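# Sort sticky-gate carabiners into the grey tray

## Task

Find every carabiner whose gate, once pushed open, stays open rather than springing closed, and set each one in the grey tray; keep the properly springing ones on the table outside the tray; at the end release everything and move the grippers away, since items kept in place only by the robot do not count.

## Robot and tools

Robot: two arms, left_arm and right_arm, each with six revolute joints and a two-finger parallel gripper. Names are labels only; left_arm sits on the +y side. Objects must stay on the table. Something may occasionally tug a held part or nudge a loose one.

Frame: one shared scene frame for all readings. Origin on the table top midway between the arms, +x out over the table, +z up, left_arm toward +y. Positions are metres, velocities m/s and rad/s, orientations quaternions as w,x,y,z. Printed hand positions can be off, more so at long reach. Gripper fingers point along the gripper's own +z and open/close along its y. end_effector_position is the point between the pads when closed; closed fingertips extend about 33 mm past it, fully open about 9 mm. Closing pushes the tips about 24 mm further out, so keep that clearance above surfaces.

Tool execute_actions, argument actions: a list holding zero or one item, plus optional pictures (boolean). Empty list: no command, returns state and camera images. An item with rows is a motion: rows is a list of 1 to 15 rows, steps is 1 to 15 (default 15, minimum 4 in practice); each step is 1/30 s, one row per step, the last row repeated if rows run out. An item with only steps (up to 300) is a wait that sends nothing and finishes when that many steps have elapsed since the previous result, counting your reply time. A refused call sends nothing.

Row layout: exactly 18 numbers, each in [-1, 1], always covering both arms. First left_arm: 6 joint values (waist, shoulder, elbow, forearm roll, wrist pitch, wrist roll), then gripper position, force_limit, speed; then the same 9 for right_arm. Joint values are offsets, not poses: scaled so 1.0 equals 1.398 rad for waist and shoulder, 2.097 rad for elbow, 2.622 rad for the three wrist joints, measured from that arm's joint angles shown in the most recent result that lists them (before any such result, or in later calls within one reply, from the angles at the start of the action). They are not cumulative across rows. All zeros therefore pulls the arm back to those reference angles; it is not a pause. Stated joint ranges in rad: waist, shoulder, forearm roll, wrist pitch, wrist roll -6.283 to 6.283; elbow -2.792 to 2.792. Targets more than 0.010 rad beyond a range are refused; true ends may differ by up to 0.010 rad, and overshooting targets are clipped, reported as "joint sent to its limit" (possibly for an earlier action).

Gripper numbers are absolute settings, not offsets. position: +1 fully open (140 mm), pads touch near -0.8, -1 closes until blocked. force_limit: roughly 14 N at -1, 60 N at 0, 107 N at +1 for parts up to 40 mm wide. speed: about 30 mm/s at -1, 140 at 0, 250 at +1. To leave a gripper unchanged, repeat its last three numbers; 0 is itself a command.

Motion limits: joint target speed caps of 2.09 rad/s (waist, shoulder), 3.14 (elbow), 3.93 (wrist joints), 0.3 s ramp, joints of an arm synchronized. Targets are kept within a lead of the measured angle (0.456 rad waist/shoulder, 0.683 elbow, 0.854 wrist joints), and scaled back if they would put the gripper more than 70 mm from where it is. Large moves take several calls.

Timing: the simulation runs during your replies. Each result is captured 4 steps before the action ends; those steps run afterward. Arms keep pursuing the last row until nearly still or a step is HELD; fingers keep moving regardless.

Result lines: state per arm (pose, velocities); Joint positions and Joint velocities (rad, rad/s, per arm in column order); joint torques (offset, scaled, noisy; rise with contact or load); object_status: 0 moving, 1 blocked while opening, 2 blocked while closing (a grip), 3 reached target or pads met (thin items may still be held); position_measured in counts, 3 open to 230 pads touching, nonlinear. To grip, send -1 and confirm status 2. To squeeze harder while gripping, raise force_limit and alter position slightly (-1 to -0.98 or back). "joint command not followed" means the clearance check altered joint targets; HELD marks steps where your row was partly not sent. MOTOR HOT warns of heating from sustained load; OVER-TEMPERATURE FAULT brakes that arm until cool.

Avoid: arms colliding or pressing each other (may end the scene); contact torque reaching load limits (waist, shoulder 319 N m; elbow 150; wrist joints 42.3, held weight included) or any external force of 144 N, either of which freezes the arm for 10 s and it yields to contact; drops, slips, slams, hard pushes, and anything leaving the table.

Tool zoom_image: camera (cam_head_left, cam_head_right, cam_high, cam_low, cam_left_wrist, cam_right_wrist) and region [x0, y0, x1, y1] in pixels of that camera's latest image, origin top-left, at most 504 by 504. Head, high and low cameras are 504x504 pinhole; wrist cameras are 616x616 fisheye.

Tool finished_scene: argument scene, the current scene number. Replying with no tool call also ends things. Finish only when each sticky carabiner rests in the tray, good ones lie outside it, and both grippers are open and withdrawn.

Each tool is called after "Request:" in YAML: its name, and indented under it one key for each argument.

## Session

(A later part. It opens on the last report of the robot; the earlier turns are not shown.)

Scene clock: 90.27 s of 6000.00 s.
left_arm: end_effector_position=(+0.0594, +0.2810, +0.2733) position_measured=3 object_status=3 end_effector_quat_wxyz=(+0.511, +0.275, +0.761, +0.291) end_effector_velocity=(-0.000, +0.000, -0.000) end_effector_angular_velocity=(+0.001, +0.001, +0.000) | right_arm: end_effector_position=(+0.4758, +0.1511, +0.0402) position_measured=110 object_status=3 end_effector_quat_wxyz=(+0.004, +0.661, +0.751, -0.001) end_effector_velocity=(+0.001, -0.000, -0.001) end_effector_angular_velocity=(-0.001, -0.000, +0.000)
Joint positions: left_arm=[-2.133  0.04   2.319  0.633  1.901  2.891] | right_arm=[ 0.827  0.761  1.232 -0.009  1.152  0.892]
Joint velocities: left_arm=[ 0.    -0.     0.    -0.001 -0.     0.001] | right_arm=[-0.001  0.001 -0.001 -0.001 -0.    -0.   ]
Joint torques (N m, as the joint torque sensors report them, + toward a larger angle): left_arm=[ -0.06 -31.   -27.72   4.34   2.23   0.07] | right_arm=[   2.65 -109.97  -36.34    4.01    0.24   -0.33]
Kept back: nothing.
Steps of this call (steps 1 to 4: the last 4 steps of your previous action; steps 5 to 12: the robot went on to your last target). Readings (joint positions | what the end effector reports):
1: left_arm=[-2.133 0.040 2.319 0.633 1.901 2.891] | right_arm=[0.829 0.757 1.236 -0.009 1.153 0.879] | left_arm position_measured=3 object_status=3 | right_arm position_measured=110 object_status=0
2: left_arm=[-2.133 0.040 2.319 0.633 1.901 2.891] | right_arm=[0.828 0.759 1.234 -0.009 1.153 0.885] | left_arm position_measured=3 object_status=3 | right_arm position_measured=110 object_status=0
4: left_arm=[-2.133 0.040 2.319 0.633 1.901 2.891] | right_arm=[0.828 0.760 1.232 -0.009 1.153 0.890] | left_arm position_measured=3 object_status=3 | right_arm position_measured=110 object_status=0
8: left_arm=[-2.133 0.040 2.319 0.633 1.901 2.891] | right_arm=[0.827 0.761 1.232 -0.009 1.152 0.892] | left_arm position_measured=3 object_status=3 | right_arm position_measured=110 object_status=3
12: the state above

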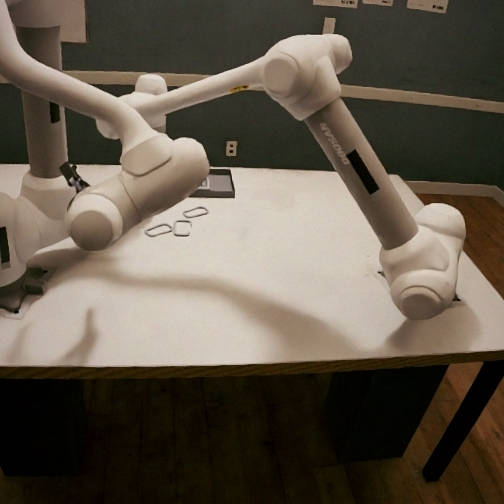

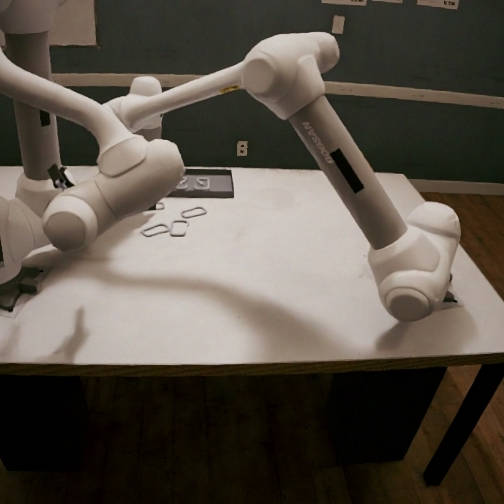

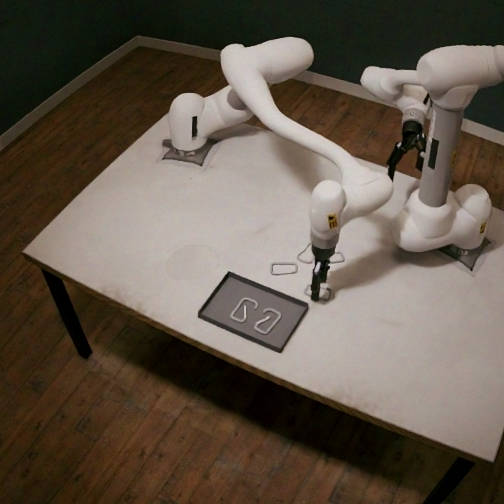

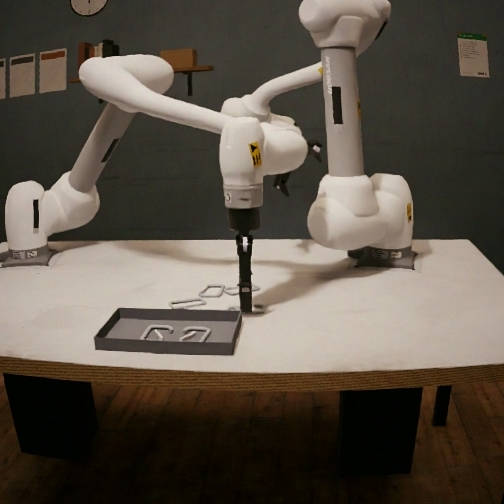

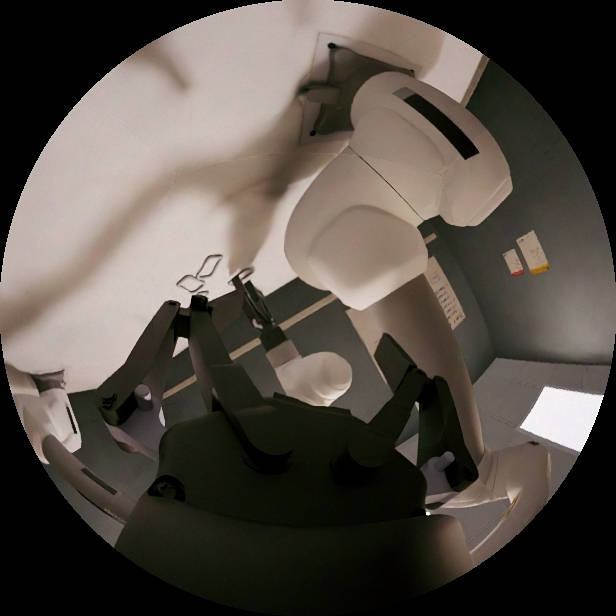

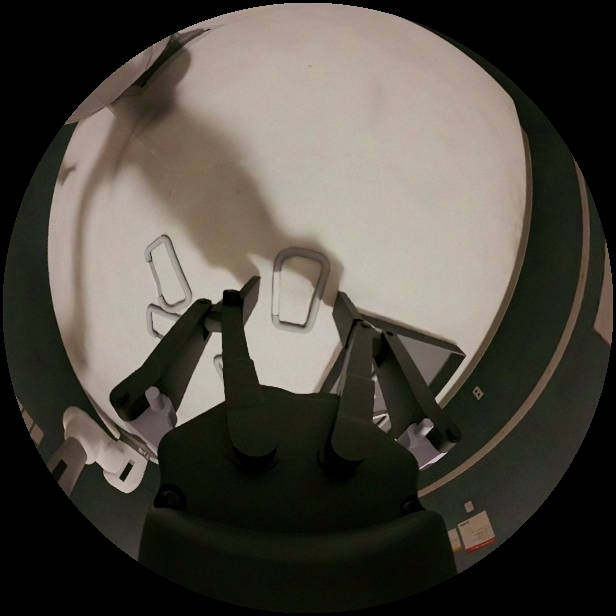

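Request:
execute_actions:
  actions:
    - {"rows":[[0,0,0,0,0,0,1,0,0,0,0.0011,0.0005,0,-0.0011,0,-0.2,-0.6,-0.5]],"steps":15}

Request:
execute_actions:
  actions:
    - {"rows":[[0,0,0,0,0,0,1,0,0,0,-0.0004,-0.0002,0,0.0004,0,-0.4,-0.6,-0.8]],"steps":15}

Request:
execute_actions:
  actions:
    - {"steps":15}
  pictures: true

Request:
zoom_image:
  camera: "cam_right_wrist"
  region: [220,220,400,380]

Scene clock: 90.80 s of 6000.00 s.
left_arm: end_effector_position=(+0.0594, +0.2810, +0.2733) position_measured=3 object_status=3 end_effector_quat_wxyz=(+0.511, +0.275, +0.761, +0.291) end_effector_velocity=(-0.000, +0.000, +0.000) end_effector_angular_velocity=(-0.002, +0.001, +0.000) | right_arm: end_effector_position=(+0.4760, +0.1513, +0.0382) position_measured=152 object_status=0 end_effector_quat_wxyz=(+0.004, +0.661, +0.751, -0.001) end_effector_velocity=(+0.000, -0.000, -0.002) end_effector_angular_velocity=(-0.002, +0.001, +0.000)
Joint positions: left_arm=[-2.133  0.04   2.319  0.633  1.901  2.891] | right_arm=[ 0.827  0.762  1.233 -0.009  1.15   0.892]
Joint velocities: left_arm=[-0.001 -0.002  0.    -0.     0.    -0.001] | right_arm=[-0.     0.002  0.    -0.     0.     0.   ]
Joint torques (N m, as the joint torque sensors report them, + toward a larger angle): left_arm=[ -0.49 -31.35 -27.86   4.44   2.19  -0.02] | right_arm=[   3.18 -102.25  -32.13    4.18    0.12   -0.24]
Steps of this call (steps 1 to 5: the robot went on to your last target; steps 6 to 16: the first 11 steps of this action). Readings (joint positions | what the end effector reports):
6: left_arm=[-2.133 0.040 2.319 0.633 1.901 2.891] | right_arm=[0.827 0.761 1.232 -0.009 1.152 0.892] | left_arm position_measured=3 object_status=3 | right_arm position_measured=110 object_status=0
7: left_arm=[-2.133 0.040 2.319 0.633 1.901 2.891] | right_arm=[0.827 0.761 1.232 -0.009 1.152 0.892] | left_arm position_measured=3 object_status=3 | right_arm position_measured=111 object_status=0
9: left_arm=[-2.133 0.040 2.319 0.633 1.901 2.891] | right_arm=[0.827 0.762 1.232 -0.009 1.150 0.892] | left_arm position_measured=3 object_status=3 | right_arm position_measured=121 object_status=0
13: left_arm=[-2.133 0.040 2.319 0.633 1.901 2.891] | right_arm=[0.827 0.762 1.233 -0.009 1.150 0.892] | left_arm position_measured=3 object_status=3 | right_arm position_measured=139 object_status=0
16: the state above

Scene clock: 91.30 s of 6000.00 s.
left_arm: end_effector_position=(+0.0594, +0.2810, +0.2733) position_measured=3 object_status=3 end_effector_quat_wxyz=(+0.511, +0.275, +0.761, +0.291) end_effector_velocity=(-0.000, -0.000, +0.000) end_effector_angular_velocity=(-0.001, -0.000, -0.000) | right_arm: end_effector_position=(+0.4759, +0.1512, +0.0389) position_measured=169 object_status=0 end_effector_quat_wxyz=(+0.004, +0.661, +0.751, -0.001) end_effector_velocity=(+0.000, -0.000, +0.001) end_effector_angular_velocity=(-0.000, -0.001, -0.001)
Joint positions: left_arm=[-2.133  0.04   2.319  0.633  1.901  2.891] | right_arm=[ 0.827  0.762  1.232 -0.009  1.151  0.892]
Joint velocities: left_arm=[-0. -0.  0.  0.  0. -0.] | right_arm=[-0.    -0.001  0.    -0.001  0.     0.001]
Joint torques (N m, as the joint torque sensors report them, + toward a larger angle): left_arm=[ -0.44 -31.03 -27.72   4.39   2.29  -0.01] | right_arm=[  6.45 -94.51 -25.02   5.04   1.3   -0.48]
Steps of this call (steps 1 to 4: the last 4 steps of your previous action; steps 5 to 15: the first 11 steps of this action, its rows measured from where the robot was after step 4). Readings (joint positions | what the end effector reports):
4: left_arm=[-2.133 0.040 2.319 0.633 1.901 2.891] | right_arm=[0.827 0.762 1.233 -0.009 1.150 0.892] | left_arm position_measured=3 object_status=3 | right_arm position_measured=154 object_status=0
5: left_arm=[-2.133 0.040 2.319 0.633 1.901 2.891] | right_arm=[0.827 0.762 1.233 -0.009 1.150 0.892] | left_arm position_measured=3 object_status=3 | right_arm position_measured=154 object_status=0
6: left_arm=[-2.133 0.040 2.319 0.633 1.901 2.891] | right_arm=[0.827 0.762 1.233 -0.009 1.150 0.892] | left_arm position_measured=3 object_status=3 | right_arm position_measured=155 object_status=0
8: left_arm=[-2.133 0.040 2.319 0.633 1.901 2.891] | right_arm=[0.827 0.762 1.233 -0.009 1.150 0.892] | left_arm position_measured=3 object_status=3 | right_arm position_measured=161 object_status=0
12: left_arm=[-2.133 0.040 2.319 0.633 1.901 2.891] | right_arm=[0.827 0.762 1.232 -0.009 1.151 0.892] | left_arm position_measured=3 object_status=3 | right_arm position_measured=169 object_status=0
15: the state above

Scene clock: 91.80 s of 6000.00 s.
left_arm: end_effector_position=(+0.0594, +0.2810, +0.2733) position_measured=3 object_status=3 end_effector_quat_wxyz=(+0.511, +0.275, +0.761, +0.291) end_effector_velocity=(-0.000, +0.000, -0.000) end_effector_angular_velocity=(+0.002, +0.000, -0.000) | right_arm: end_effector_position=(+0.4759, +0.1512, +0.0390) position_measured=169 object_status=2 end_effector_quat_wxyz=(+0.004, +0.661, +0.751, -0.001) end_effector_velocity=(+0.000, +0.001, +0.002) end_effector_angular_velocity=(+0.001, -0.002, -0.000)
Joint positions: left_arm=[-2.133  0.04   2.319  0.633  1.901  2.891] | right_arm=[ 0.827  0.762  1.232 -0.009  1.151  0.892]
Joint velocities: left_arm=[-0.     0.     0.    -0.    -0.     0.001] | right_arm=[ 0.    -0.001 -0.001 -0.001 -0.     0.001]
Joint torques (N m, as the joint torque sensors report them, + toward a larger angle): left_arm=[ -0.08 -30.9  -27.53   4.46   2.21   0.1 ] | right_arm=[  3.68 -96.49 -28.1    5.15   1.09  -0.4 ]
Kept back: nothing.
Steps of this call (steps 1 to 4: the last 4 steps of your previous action; steps 5 to 15: the robot went on to your last target). Readings (joint positions | what the end effector reports):
1: left_arm=[-2.133 0.040 2.319 0.633 1.901 2.891] | right_arm=[0.827 0.762 1.232 -0.009 1.151 0.892] | left_arm position_measured=3 object_status=3 | right_arm position_measured=169 object_status=0
2: left_arm=[-2.133 0.040 2.319 0.633 1.901 2.891] | right_arm=[0.827 0.762 1.232 -0.009 1.151 0.892] | left_arm position_measured=3 object_status=3 | right_arm position_measured=169 object_status=0
4: left_arm=[-2.133 0.040 2.319 0.633 1.901 2.891] | right_arm=[0.827 0.762 1.232 -0.009 1.151 0.892] | left_arm position_measured=3 object_status=3 | right_arm position_measured=169 object_status=2
8: left_arm=[-2.133 0.040 2.319 0.633 1.901 2.891] | right_arm=[0.827 0.762 1.232 -0.009 1.151 0.892] | left_arm position_measured=3 object_status=3 | right_arm position_measured=169 object_status=2
15: the state above
All arms were judged still, so your last target was given up. Only a new action makes them travel on or press farther. Fingers that are still opening or closing keep moving.

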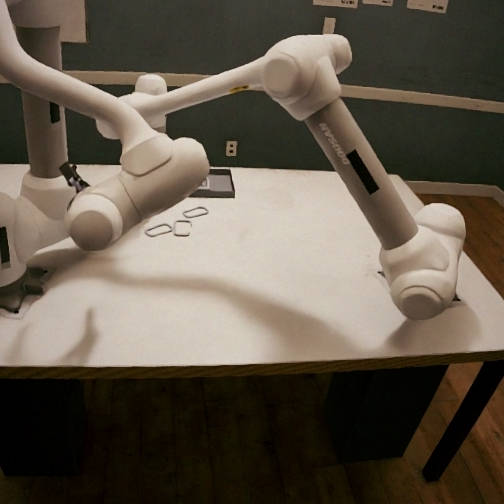

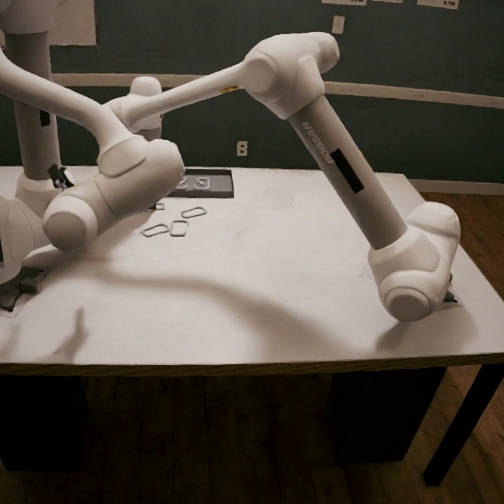

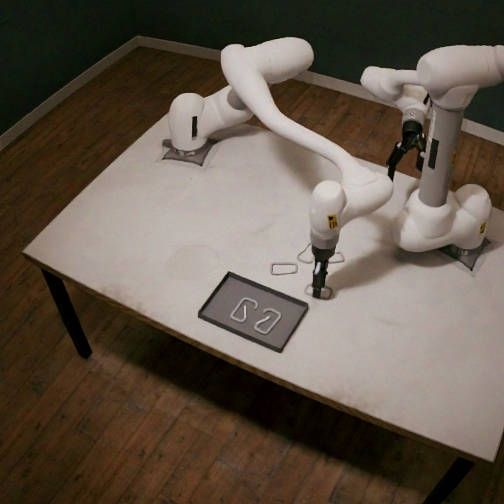

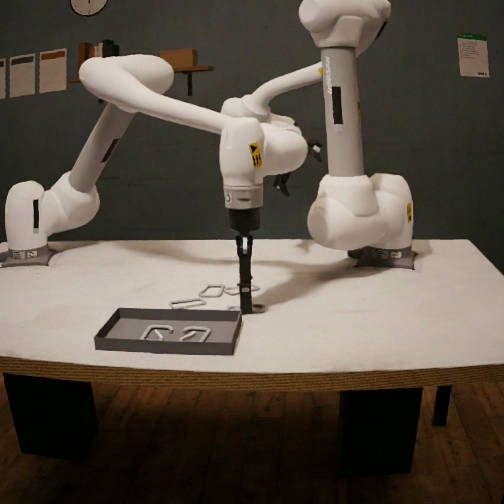

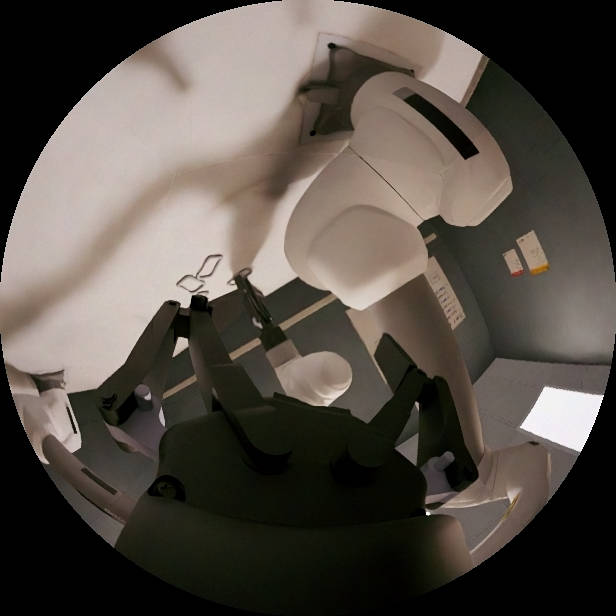

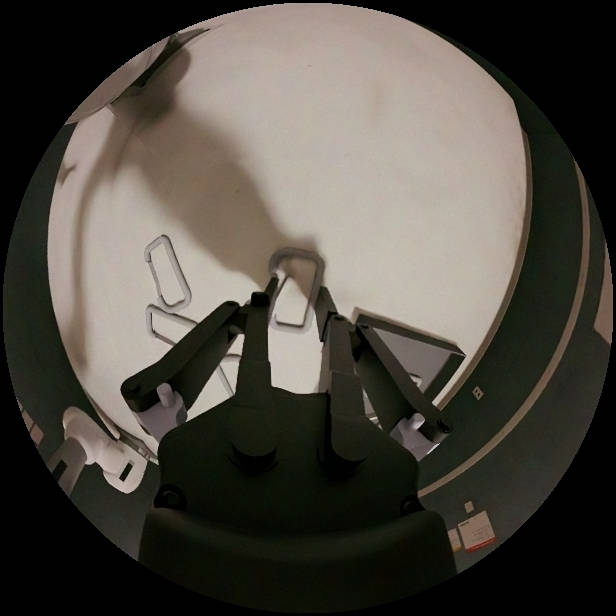

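Region (220, 220, 400, 380) of cam_right_wrist's 616x616 image, scaled by 2.800, with more detail than that image has.

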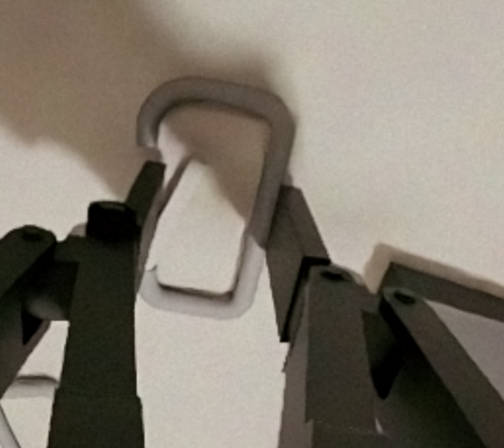

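Good: gate opening well. Raise a bit.

Request:
execute_actions:
  actions:
    - {"rows":[[0,0,0,0,0,0,1,0,0,0,-0.0003,-0.0001,0,0.0003,0,-0.42,-0.6,-0.9]],"steps":15}

Request:
execute_actions:
  actions:
    - {"rows":[[0,0,0,0,0,0,1,0,0,0,-0.0003,-0.0001,0,0.0003,0,-0.44,-0.6,-0.9]],"steps":15}

Request:
execute_actions:
  actions:
    - {"steps":8}
  pictures: true

Request:
zoom_image:
  camera: "cam_right_wrist"
  region: [220,220,400,380]

Scene clock: 92.37 s of 6000.00 s.
left_arm: end_effector_position=(+0.0594, +0.2810, +0.2733) position_measured=3 object_status=3 end_effector_quat_wxyz=(+0.511, +0.275, +0.761, +0.291) end_effector_velocity=(+0.000, -0.000, +0.000) end_effector_angular_velocity=(-0.001, +0.000, -0.000) | right_arm: end_effector_position=(+0.4759, +0.1511, +0.0394) position_measured=171 object_status=0 end_effector_quat_wxyz=(+0.004, +0.661, +0.751, -0.001) end_effector_velocity=(-0.000, +0.000, +0.000) end_effector_angular_velocity=(+0.001, +0.001, -0.000)
Joint positions: left_arm=[-2.133  0.04   2.319  0.633  1.901  2.891] | right_arm=[ 0.827  0.761  1.232 -0.009  1.151  0.892]
Joint velocities: left_arm=[-0.    -0.001  0.     0.     0.    -0.001] | right_arm=[-0.    -0.    -0.     0.001 -0.    -0.   ]
Joint torques (N m, as the joint torque sensors report them, + toward a larger angle): left_arm=[ -0.57 -31.18 -27.58   4.39   2.23  -0.06] | right_arm=[   3.96 -108.12  -34.52    4.33   -0.07   -0.23]
Steps of this call (steps 1 to 6: nothing new was sent; steps 7 to 17: the first 11 steps of this action). Readings (joint positions | what the end effector reports):
7: left_arm=[-2.133 0.040 2.319 0.633 1.901 2.891] | right_arm=[0.827 0.762 1.232 -0.009 1.151 0.892] | left_arm position_measured=3 object_status=3 | right_arm position_measured=169 object_status=0
8: left_arm=[-2.133 0.040 2.319 0.633 1.901 2.891] | right_arm=[0.827 0.762 1.232 -0.009 1.151 0.892] | left_arm position_measured=3 object_status=3 | right_arm position_measured=169 object_status=0
10: left_arm=[-2.133 0.040 2.319 0.633 1.901 2.891] | right_arm=[0.827 0.762 1.232 -0.009 1.151 0.892] | left_arm position_measured=3 object_status=3 | right_arm position_measured=170 object_status=0
14: left_arm=[-2.133 0.040 2.319 0.633 1.901 2.891] | right_arm=[0.827 0.761 1.232 -0.009 1.151 0.892] | left_arm position_measured=3 object_status=3 | right_arm position_measured=171 object_status=0
17: the state above

Scene clock: 92.87 s of 6000.00 s.
left_arm: end_effector_position=(+0.0594, +0.2810, +0.2733) position_measured=3 object_status=3 end_effector_quat_wxyz=(+0.511, +0.275, +0.761, +0.291) end_effector_velocity=(-0.000, +0.000, -0.000) end_effector_angular_velocity=(+0.000, -0.000, +0.001) | right_arm: end_effector_position=(+0.4758, +0.1511, +0.0399) position_measured=171 object_status=2 end_effector_quat_wxyz=(+0.004, +0.661, +0.751, -0.001) end_effector_velocity=(-0.000, +0.000, -0.000) end_effector_angular_velocity=(+0.000, +0.001, +0.001)
Joint positions: left_arm=[-2.133  0.04   2.319  0.633  1.901  2.891] | right_arm=[ 0.827  0.761  1.232 -0.009  1.152  0.892]
Joint velocities: left_arm=[ 0.     0.     0.    -0.001  0.    -0.   ] | right_arm=[ 0.     0.    -0.     0.001  0.    -0.001]
Joint torques (N m, as the joint torque sensors report them, + toward a larger angle): left_arm=[ -0.61 -31.33 -27.85   4.31   2.29   0.02] | right_arm=[   2.76 -110.1   -35.78    4.21   -0.05   -0.15]
Steps of this call (steps 1 to 4: the last 4 steps of your previous action; steps 5 to 15: the first 11 steps of this action, its rows measured from where the robot was after step 4). Readings (joint positions | what the end effector reports):
4: left_arm=[-2.133 0.040 2.319 0.633 1.901 2.891] | right_arm=[0.827 0.761 1.232 -0.009 1.151 0.892] | left_arm position_measured=3 object_status=3 | right_arm position_measured=171 object_status=2
5: left_arm=[-2.133 0.040 2.319 0.633 1.901 2.891] | right_arm=[0.827 0.761 1.232 -0.009 1.151 0.892] | left_arm position_measured=3 object_status=3 | right_arm position_measured=171 object_status=0
6: left_arm=[-2.133 0.040 2.319 0.633 1.901 2.891] | right_arm=[0.827 0.761 1.232 -0.009 1.152 0.892] | left_arm position_measured=3 object_status=3 | right_arm position_measured=171 object_status=0
8: left_arm=[-2.133 0.040 2.319 0.633 1.901 2.891] | right_arm=[0.827 0.761 1.232 -0.009 1.152 0.892] | left_arm position_measured=3 object_status=3 | right_arm position_measured=171 object_status=0
12: left_arm=[-2.133 0.040 2.319 0.633 1.901 2.891] | right_arm=[0.827 0.761 1.232 -0.009 1.152 0.892] | left_arm position_measured=3 object_status=3 | right_arm position_measured=171 object_status=0
15: the state above

Scene clock: 93.13 s of 6000.00 s.
left_arm: end_effector_position=(+0.0594, +0.2810, +0.2733) position_measured=3 object_status=3 end_effector_quat_wxyz=(+0.511, +0.275, +0.761, +0.291) end_effector_velocity=(+0.000, -0.000, +0.000) end_effector_angular_velocity=(-0.001, -0.000, +0.000) | right_arm: end_effector_position=(+0.4758, +0.1511, +0.0399) position_measured=171 object_status=2 end_effector_quat_wxyz=(+0.004, +0.661, +0.751, -0.001) end_effector_velocity=(-0.000, +0.000, -0.000) end_effector_angular_velocity=(+0.000, +0.001, +0.000)
Joint positions: left_arm=[-2.133  0.04   2.319  0.633  1.901  2.891] | right_arm=[ 0.827  0.761  1.232 -0.009  1.152  0.892]
Joint velocities: left_arm=[ 0.    -0.     0.     0.     0.    -0.001] | right_arm=[-0.     0.     0.     0.001 -0.    -0.001]
Joint torques (N m, as the joint torque sensors report them, + toward a larger angle): left_arm=[ -0.95 -31.58 -27.5    4.44   2.28   0.13] | right_arm=[   2.62 -110.76  -36.31    3.81   -0.26   -0.31]
Kept back: nothing.
Steps of this call (steps 1 to 4: the last 4 steps of your previous action; steps 5 to 8: the robot went on to your last target). Readings (joint positions | what the end effector reports):
1: left_arm=[-2.133 0.040 2.319 0.633 1.901 2.891] | right_arm=[0.827 0.761 1.232 -0.009 1.152 0.892] | left_arm position_measured=3 object_status=3 | right_arm position_measured=171 object_status=2
2: left_arm=[-2.133 0.040 2.319 0.633 1.901 2.891] | right_arm=[0.827 0.761 1.232 -0.009 1.152 0.892] | left_arm position_measured=3 object_status=3 | right_arm position_measured=171 object_status=2
4: left_arm=[-2.133 0.040 2.319 0.633 1.901 2.891] | right_arm=[0.827 0.761 1.232 -0.009 1.152 0.892] | left_arm position_measured=3 object_status=3 | right_arm position_measured=171 object_status=2
8: the state above

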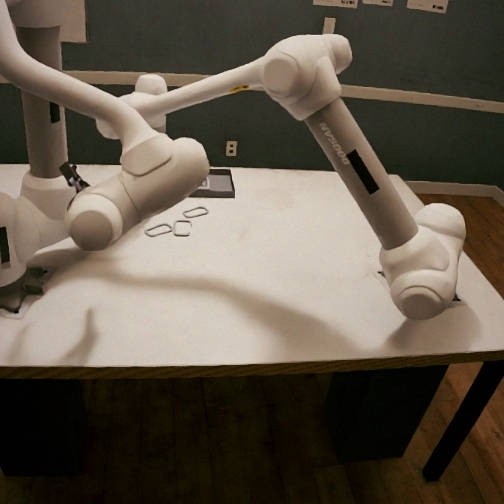

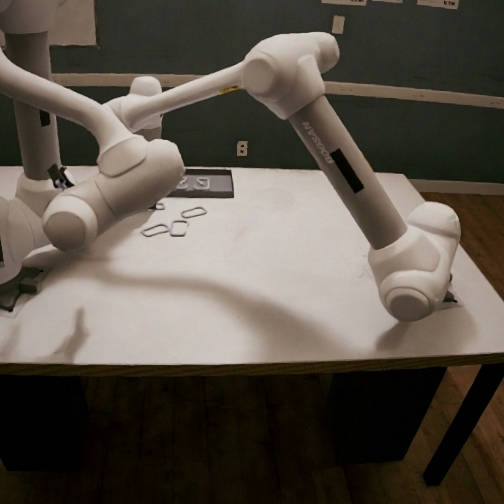

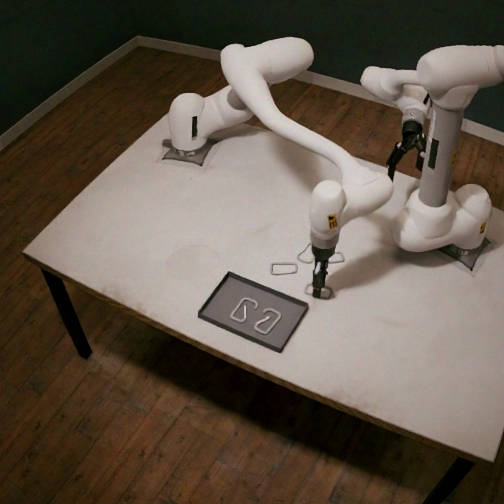

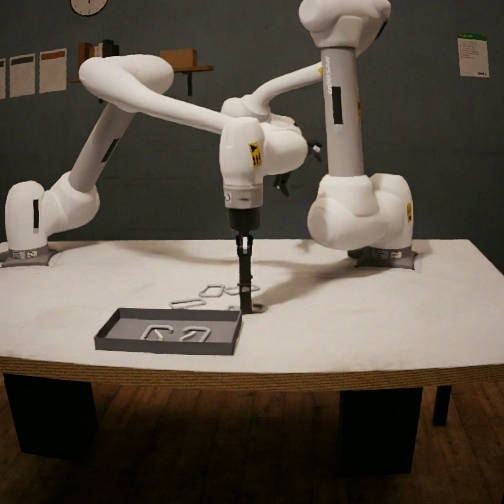

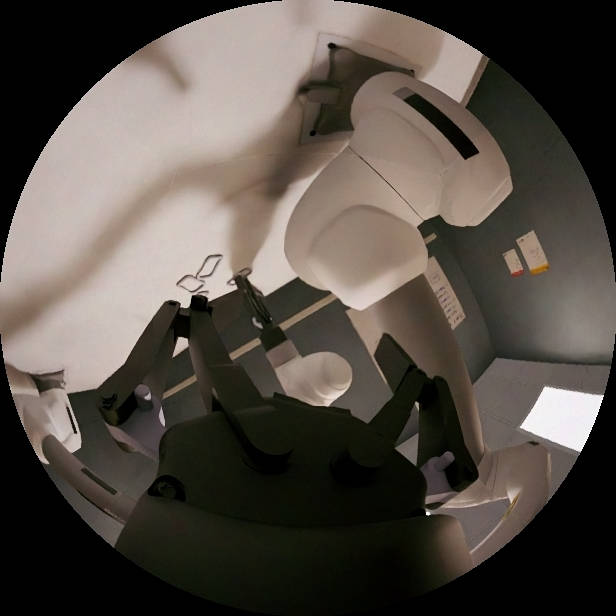

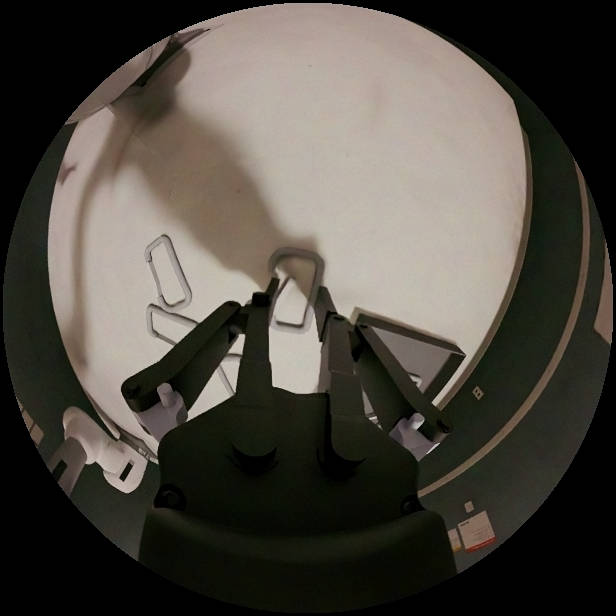

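Region (220, 220, 400, 380) of cam_right_wrist's 616x616 image, scaled by 2.800, with more detail than that image has.

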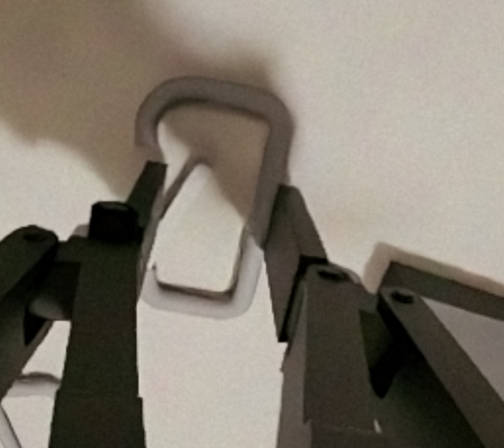

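Request:
execute_actions:
  actions:
    - {"rows":[[0,0,0,0,0,0,1,0,0,0,-0.0003,-0.0001,0,0.0003,0,-0.46,-0.35,-0.9]],"steps":15}
  pictures: true

Request:
zoom_image:
  camera: "cam_right_wrist"
  region: [220,220,400,380]

Scene clock: 93.73 s of 6000.00 s.
left_arm: end_effector_position=(+0.0594, +0.2810, +0.2733) position_measured=3 object_status=3 end_effector_quat_wxyz=(+0.511, +0.275, +0.761, +0.291) end_effector_velocity=(+0.000, +0.000, +0.000) end_effector_angular_velocity=(-0.003, +0.001, +0.001) | right_arm: end_effector_position=(+0.4758, +0.1510, +0.0406) position_measured=179 object_status=0 end_effector_quat_wxyz=(+0.004, +0.661, +0.751, -0.001) end_effector_velocity=(-0.000, +0.000, -0.000) end_effector_angular_velocity=(-0.000, +0.001, -0.000)
Joint positions: left_arm=[-2.133  0.04   2.319  0.633  1.901  2.891] | right_arm=[ 0.827  0.76   1.232 -0.009  1.153  0.892]
Joint velocities: left_arm=[-0.    -0.001 -0.    -0.    -0.    -0.002] | right_arm=[ 0.     0.    -0.     0.001  0.     0.   ]
Joint torques (N m, as the joint torque sensors report them, + toward a larger angle): left_arm=[ -0.3  -31.76 -27.69   4.37   2.19   0.05] | right_arm=[  3.21 -88.08 -25.06   4.48  -1.44  -0.41]
Steps of this call (steps 1 to 7: the robot went on to your last target; steps 8 to 18: the first 11 steps of this action). Readings (joint positions | what the end effector reports):
8: left_arm=[-2.133 0.040 2.319 0.633 1.901 2.891] | right_arm=[0.827 0.761 1.232 -0.009 1.152 0.892] | left_arm position_measured=3 object_status=3 | right_arm position_measured=171 object_status=0
9: left_arm=[-2.133 0.040 2.319 0.633 1.901 2.891] | right_arm=[0.827 0.761 1.232 -0.009 1.152 0.892] | left_arm position_measured=3 object_status=3 | right_arm position_measured=178 object_status=0
11: left_arm=[-2.133 0.040 2.319 0.633 1.901 2.891] | right_arm=[0.827 0.761 1.232 -0.009 1.153 0.892] | left_arm position_measured=3 object_status=3 | right_arm position_measured=178 object_status=0
15: left_arm=[-2.133 0.040 2.319 0.633 1.901 2.891] | right_arm=[0.827 0.760 1.232 -0.009 1.153 0.892] | left_arm position_measured=3 object_status=3 | right_arm position_measured=179 object_status=0
18: the state above

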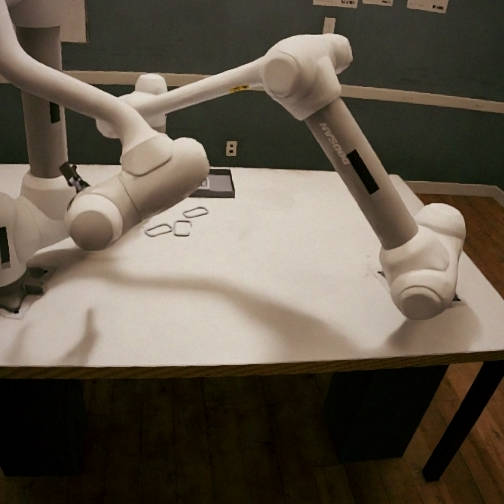

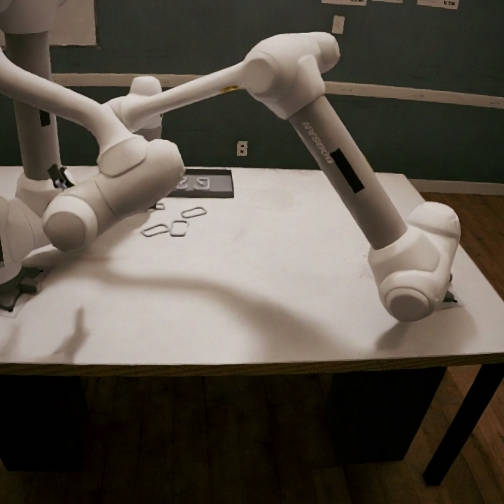

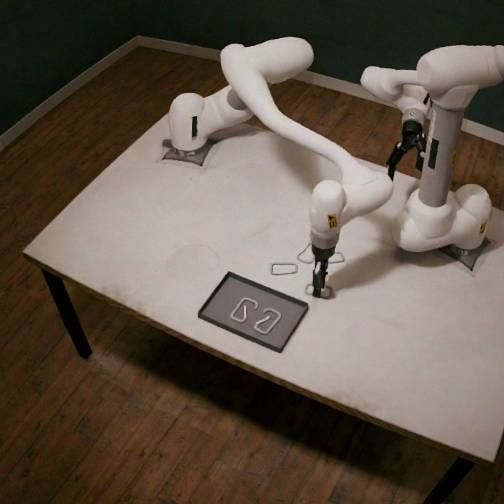

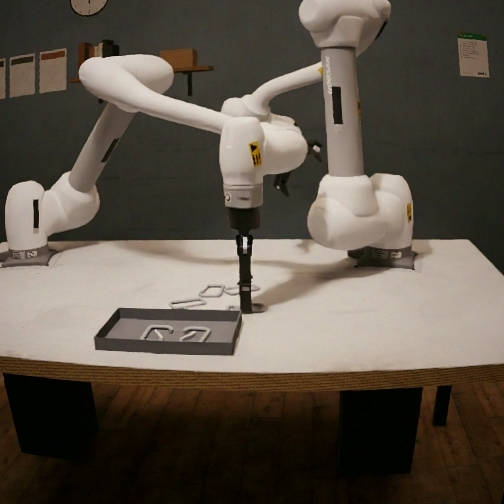

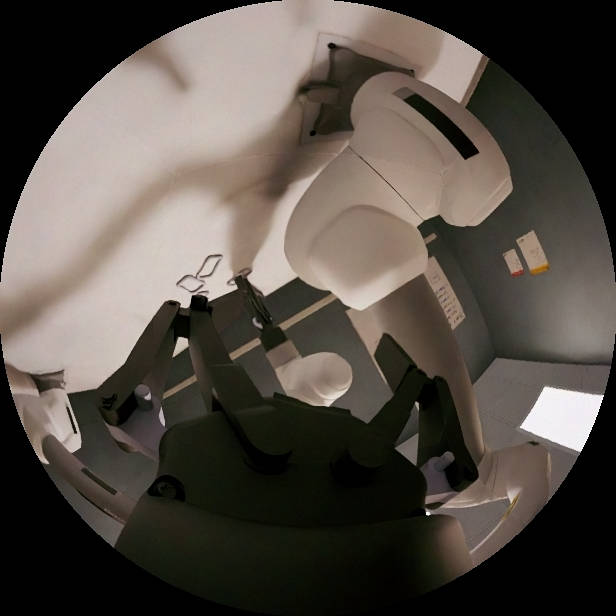

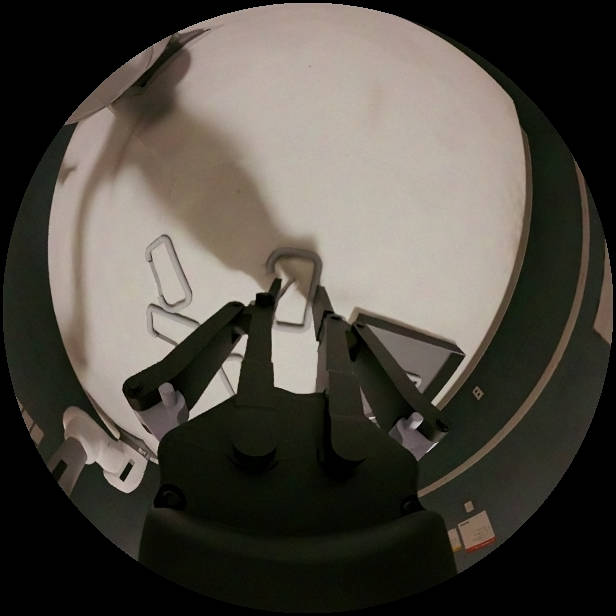

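Region (220, 220, 400, 380) of cam_right_wrist's 616x616 image, scaled by 2.800, with more detail than that image has.

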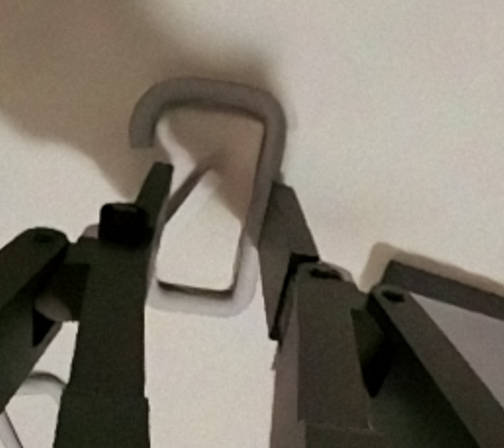

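Well open now. Release.

Request:
execute_actions:
  actions:
    - {"rows":[[0,0,0,0,0,0,1,0,0,0,0,0,0,0,0,0.15,-0.6,-0.3]],"steps":15}

Request:
execute_actions:
  actions:
    - {"steps":12}
  pictures: true

Request:
zoom_image:
  camera: "cam_right_wrist"
  region: [220,220,400,380]

Scene clock: 94.37 s of 6000.00 s.
left_arm: end_effector_position=(+0.0594, +0.2810, +0.2733) position_measured=3 object_status=3 end_effector_quat_wxyz=(+0.511, +0.275, +0.761, +0.291) end_effector_velocity=(+0.000, -0.000, +0.000) end_effector_angular_velocity=(-0.001, -0.001, -0.000) | right_arm: end_effector_position=(+0.4758, +0.1509, +0.0405) position_measured=125 object_status=0 end_effector_quat_wxyz=(+0.004, +0.661, +0.751, -0.001) end_effector_velocity=(+0.000, +0.000, +0.000) end_effector_angular_velocity=(+0.000, -0.000, +0.000)
Joint positions: left_arm=[-2.133  0.04   2.319  0.633  1.901  2.891] | right_arm=[ 0.827  0.76   1.232 -0.009  1.153  0.892]
Joint velocities: left_arm=[ 0.    -0.     0.     0.001 -0.    -0.001] | right_arm=[-0.     0.001 -0.001 -0.     0.    -0.001]
Joint torques (N m, as the joint torque sensors report them, + toward a larger angle): left_arm=[ -0.21 -31.07 -27.4    4.35   2.22  -0.03] | right_arm=[   3.32 -111.88  -36.33    3.94   -0.17   -0.16]
Steps of this call (steps 1 to 4: the last 4 steps of your previous action; steps 5 to 8: the robot went on to your last target; steps 9 to 19: the first 11 steps of this action). Readings (joint positions | what the end effector reports):
9: left_arm=[-2.133 0.040 2.319 0.633 1.901 2.891] | right_arm=[0.827 0.760 1.232 -0.009 1.153 0.892] | left_arm position_measured=3 object_status=3 | right_arm position_measured=179 object_status=0
10: left_arm=[-2.133 0.040 2.319 0.633 1.901 2.891] | right_arm=[0.827 0.760 1.232 -0.009 1.153 0.892] | left_arm position_measured=3 object_status=3 | right_arm position_measured=179 object_status=0
12: left_arm=[-2.133 0.040 2.319 0.633 1.901 2.891] | right_arm=[0.827 0.760 1.232 -0.009 1.153 0.892] | left_arm position_measured=3 object_status=3 | right_arm position_measured=166 object_status=0
16: left_arm=[-2.133 0.040 2.319 0.633 1.901 2.891] | right_arm=[0.827 0.760 1.232 -0.009 1.153 0.892] | left_arm position_measured=3 object_status=3 | right_arm position_measured=142 object_status=0
19: the state above

Scene clock: 94.77 s of 6000.00 s.
left_arm: end_effector_position=(+0.0594, +0.2810, +0.2733) position_measured=3 object_status=3 end_effector_quat_wxyz=(+0.511, +0.275, +0.761, +0.291) end_effector_velocity=(+0.001, +0.000, +0.000) end_effector_angular_velocity=(-0.001, +0.000, +0.002) | right_arm: end_effector_position=(+0.4758, +0.1510, +0.0406) position_measured=110 object_status=3 end_effector_quat_wxyz=(+0.004, +0.661, +0.751, -0.001) end_effector_velocity=(-0.000, -0.000, -0.001) end_effector_angular_velocity=(-0.001, +0.001, +0.000)
Joint positions: left_arm=[-2.133  0.04   2.319  0.633  1.901  2.891] | right_arm=[ 0.827  0.76   1.232 -0.009  1.153  0.892]
Joint velocities: left_arm=[ 0.002 -0.001  0.    -0.     0.    -0.001] | right_arm=[-0.     0.001  0.     0.     0.    -0.   ]
Joint torques (N m, as the joint torque sensors report them, + toward a larger angle): left_arm=[ -0.66 -30.59 -27.75   4.32   2.24   0.05] | right_arm=[   1.97 -110.48  -35.95    4.43   -0.16   -0.26]
Kept back: nothing.
Steps of this call (steps 1 to 4: the last 4 steps of your previous action; steps 5 to 12: the robot went on to your last target). Readings (joint positions | what the end effector reports):
1: left_arm=[-2.133 0.040 2.319 0.633 1.901 2.891] | right_arm=[0.827 0.760 1.232 -0.009 1.153 0.892] | left_arm position_measured=3 object_status=3 | right_arm position_measured=119 object_status=0
2: left_arm=[-2.133 0.040 2.319 0.633 1.901 2.891] | right_arm=[0.827 0.760 1.232 -0.009 1.153 0.892] | left_arm position_measured=3 object_status=3 | right_arm position_measured=114 object_status=0
4: left_arm=[-2.133 0.040 2.319 0.633 1.901 2.891] | right_arm=[0.827 0.760 1.232 -0.009 1.153 0.892] | left_arm position_measured=3 object_status=3 | right_arm position_measured=110 object_status=0
8: left_arm=[-2.133 0.040 2.319 0.633 1.901 2.891] | right_arm=[0.827 0.760 1.232 -0.009 1.153 0.892] | left_arm position_measured=3 object_status=3 | right_arm position_measured=110 object_status=3
12: the state above

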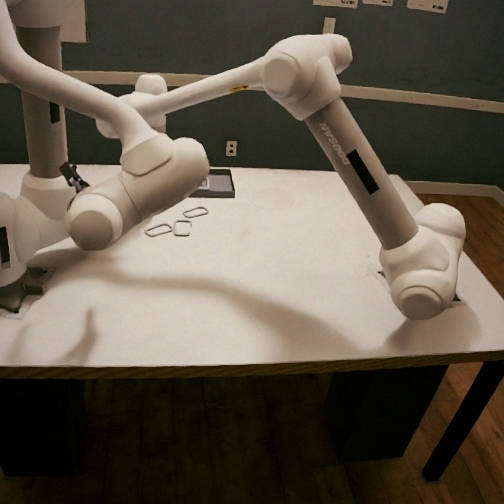

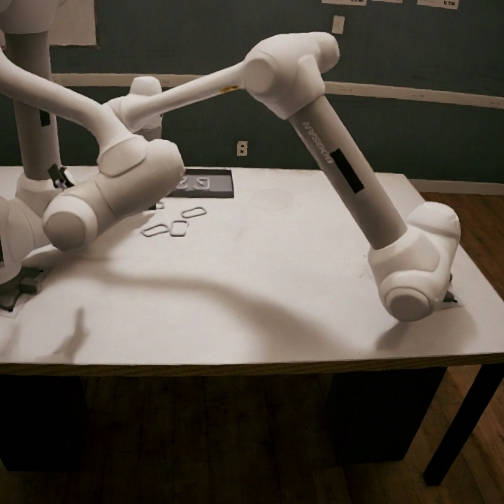

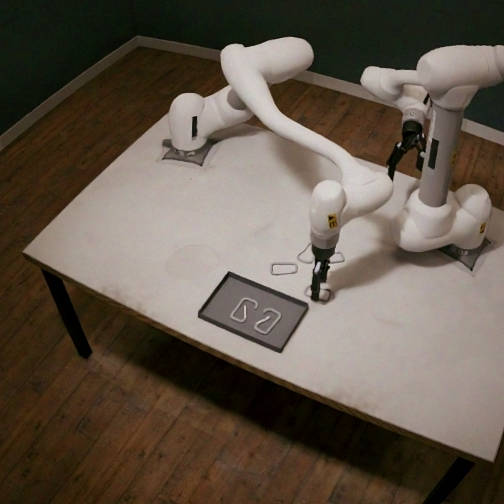

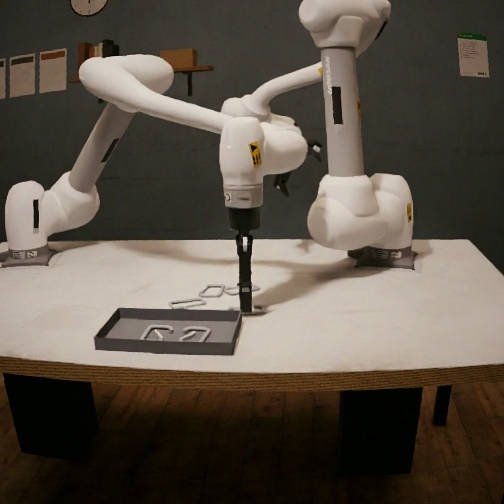

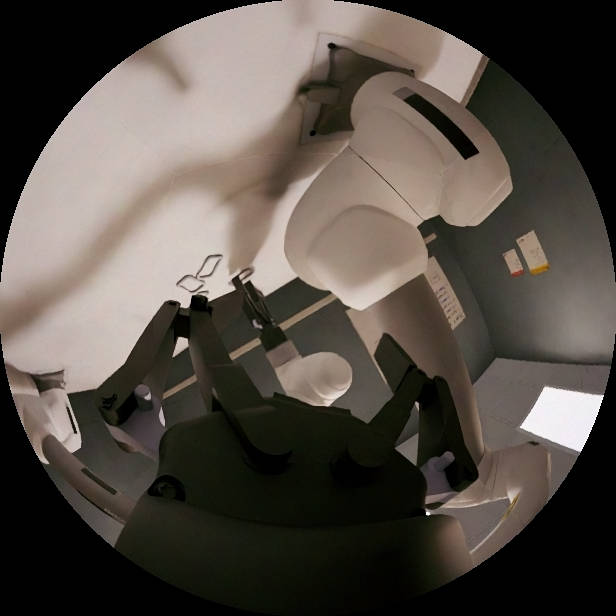

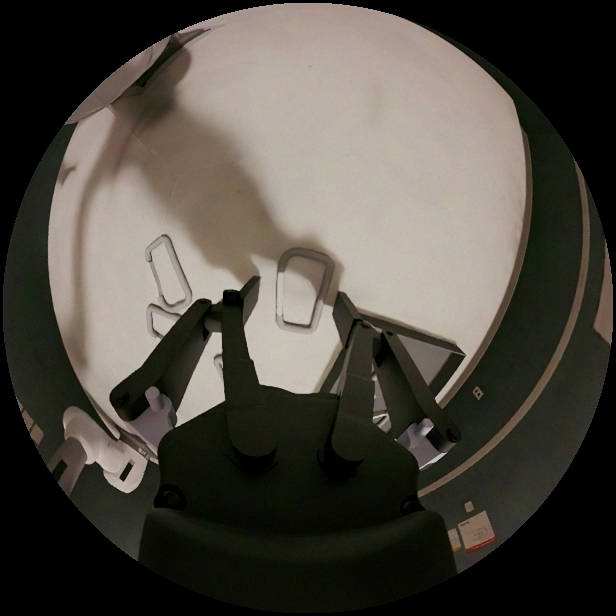

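Region (220, 220, 400, 380) of cam_right_wrist's 616x616 image, scaled by 2.800, with more detail than that image has.

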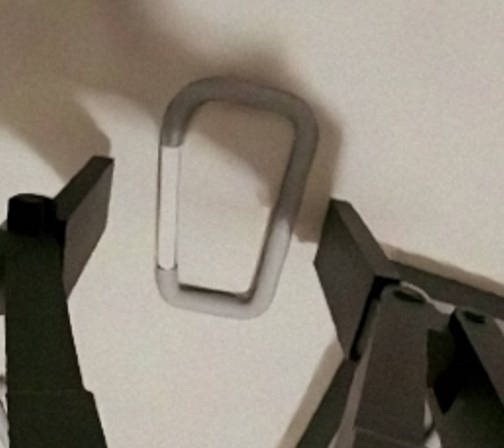

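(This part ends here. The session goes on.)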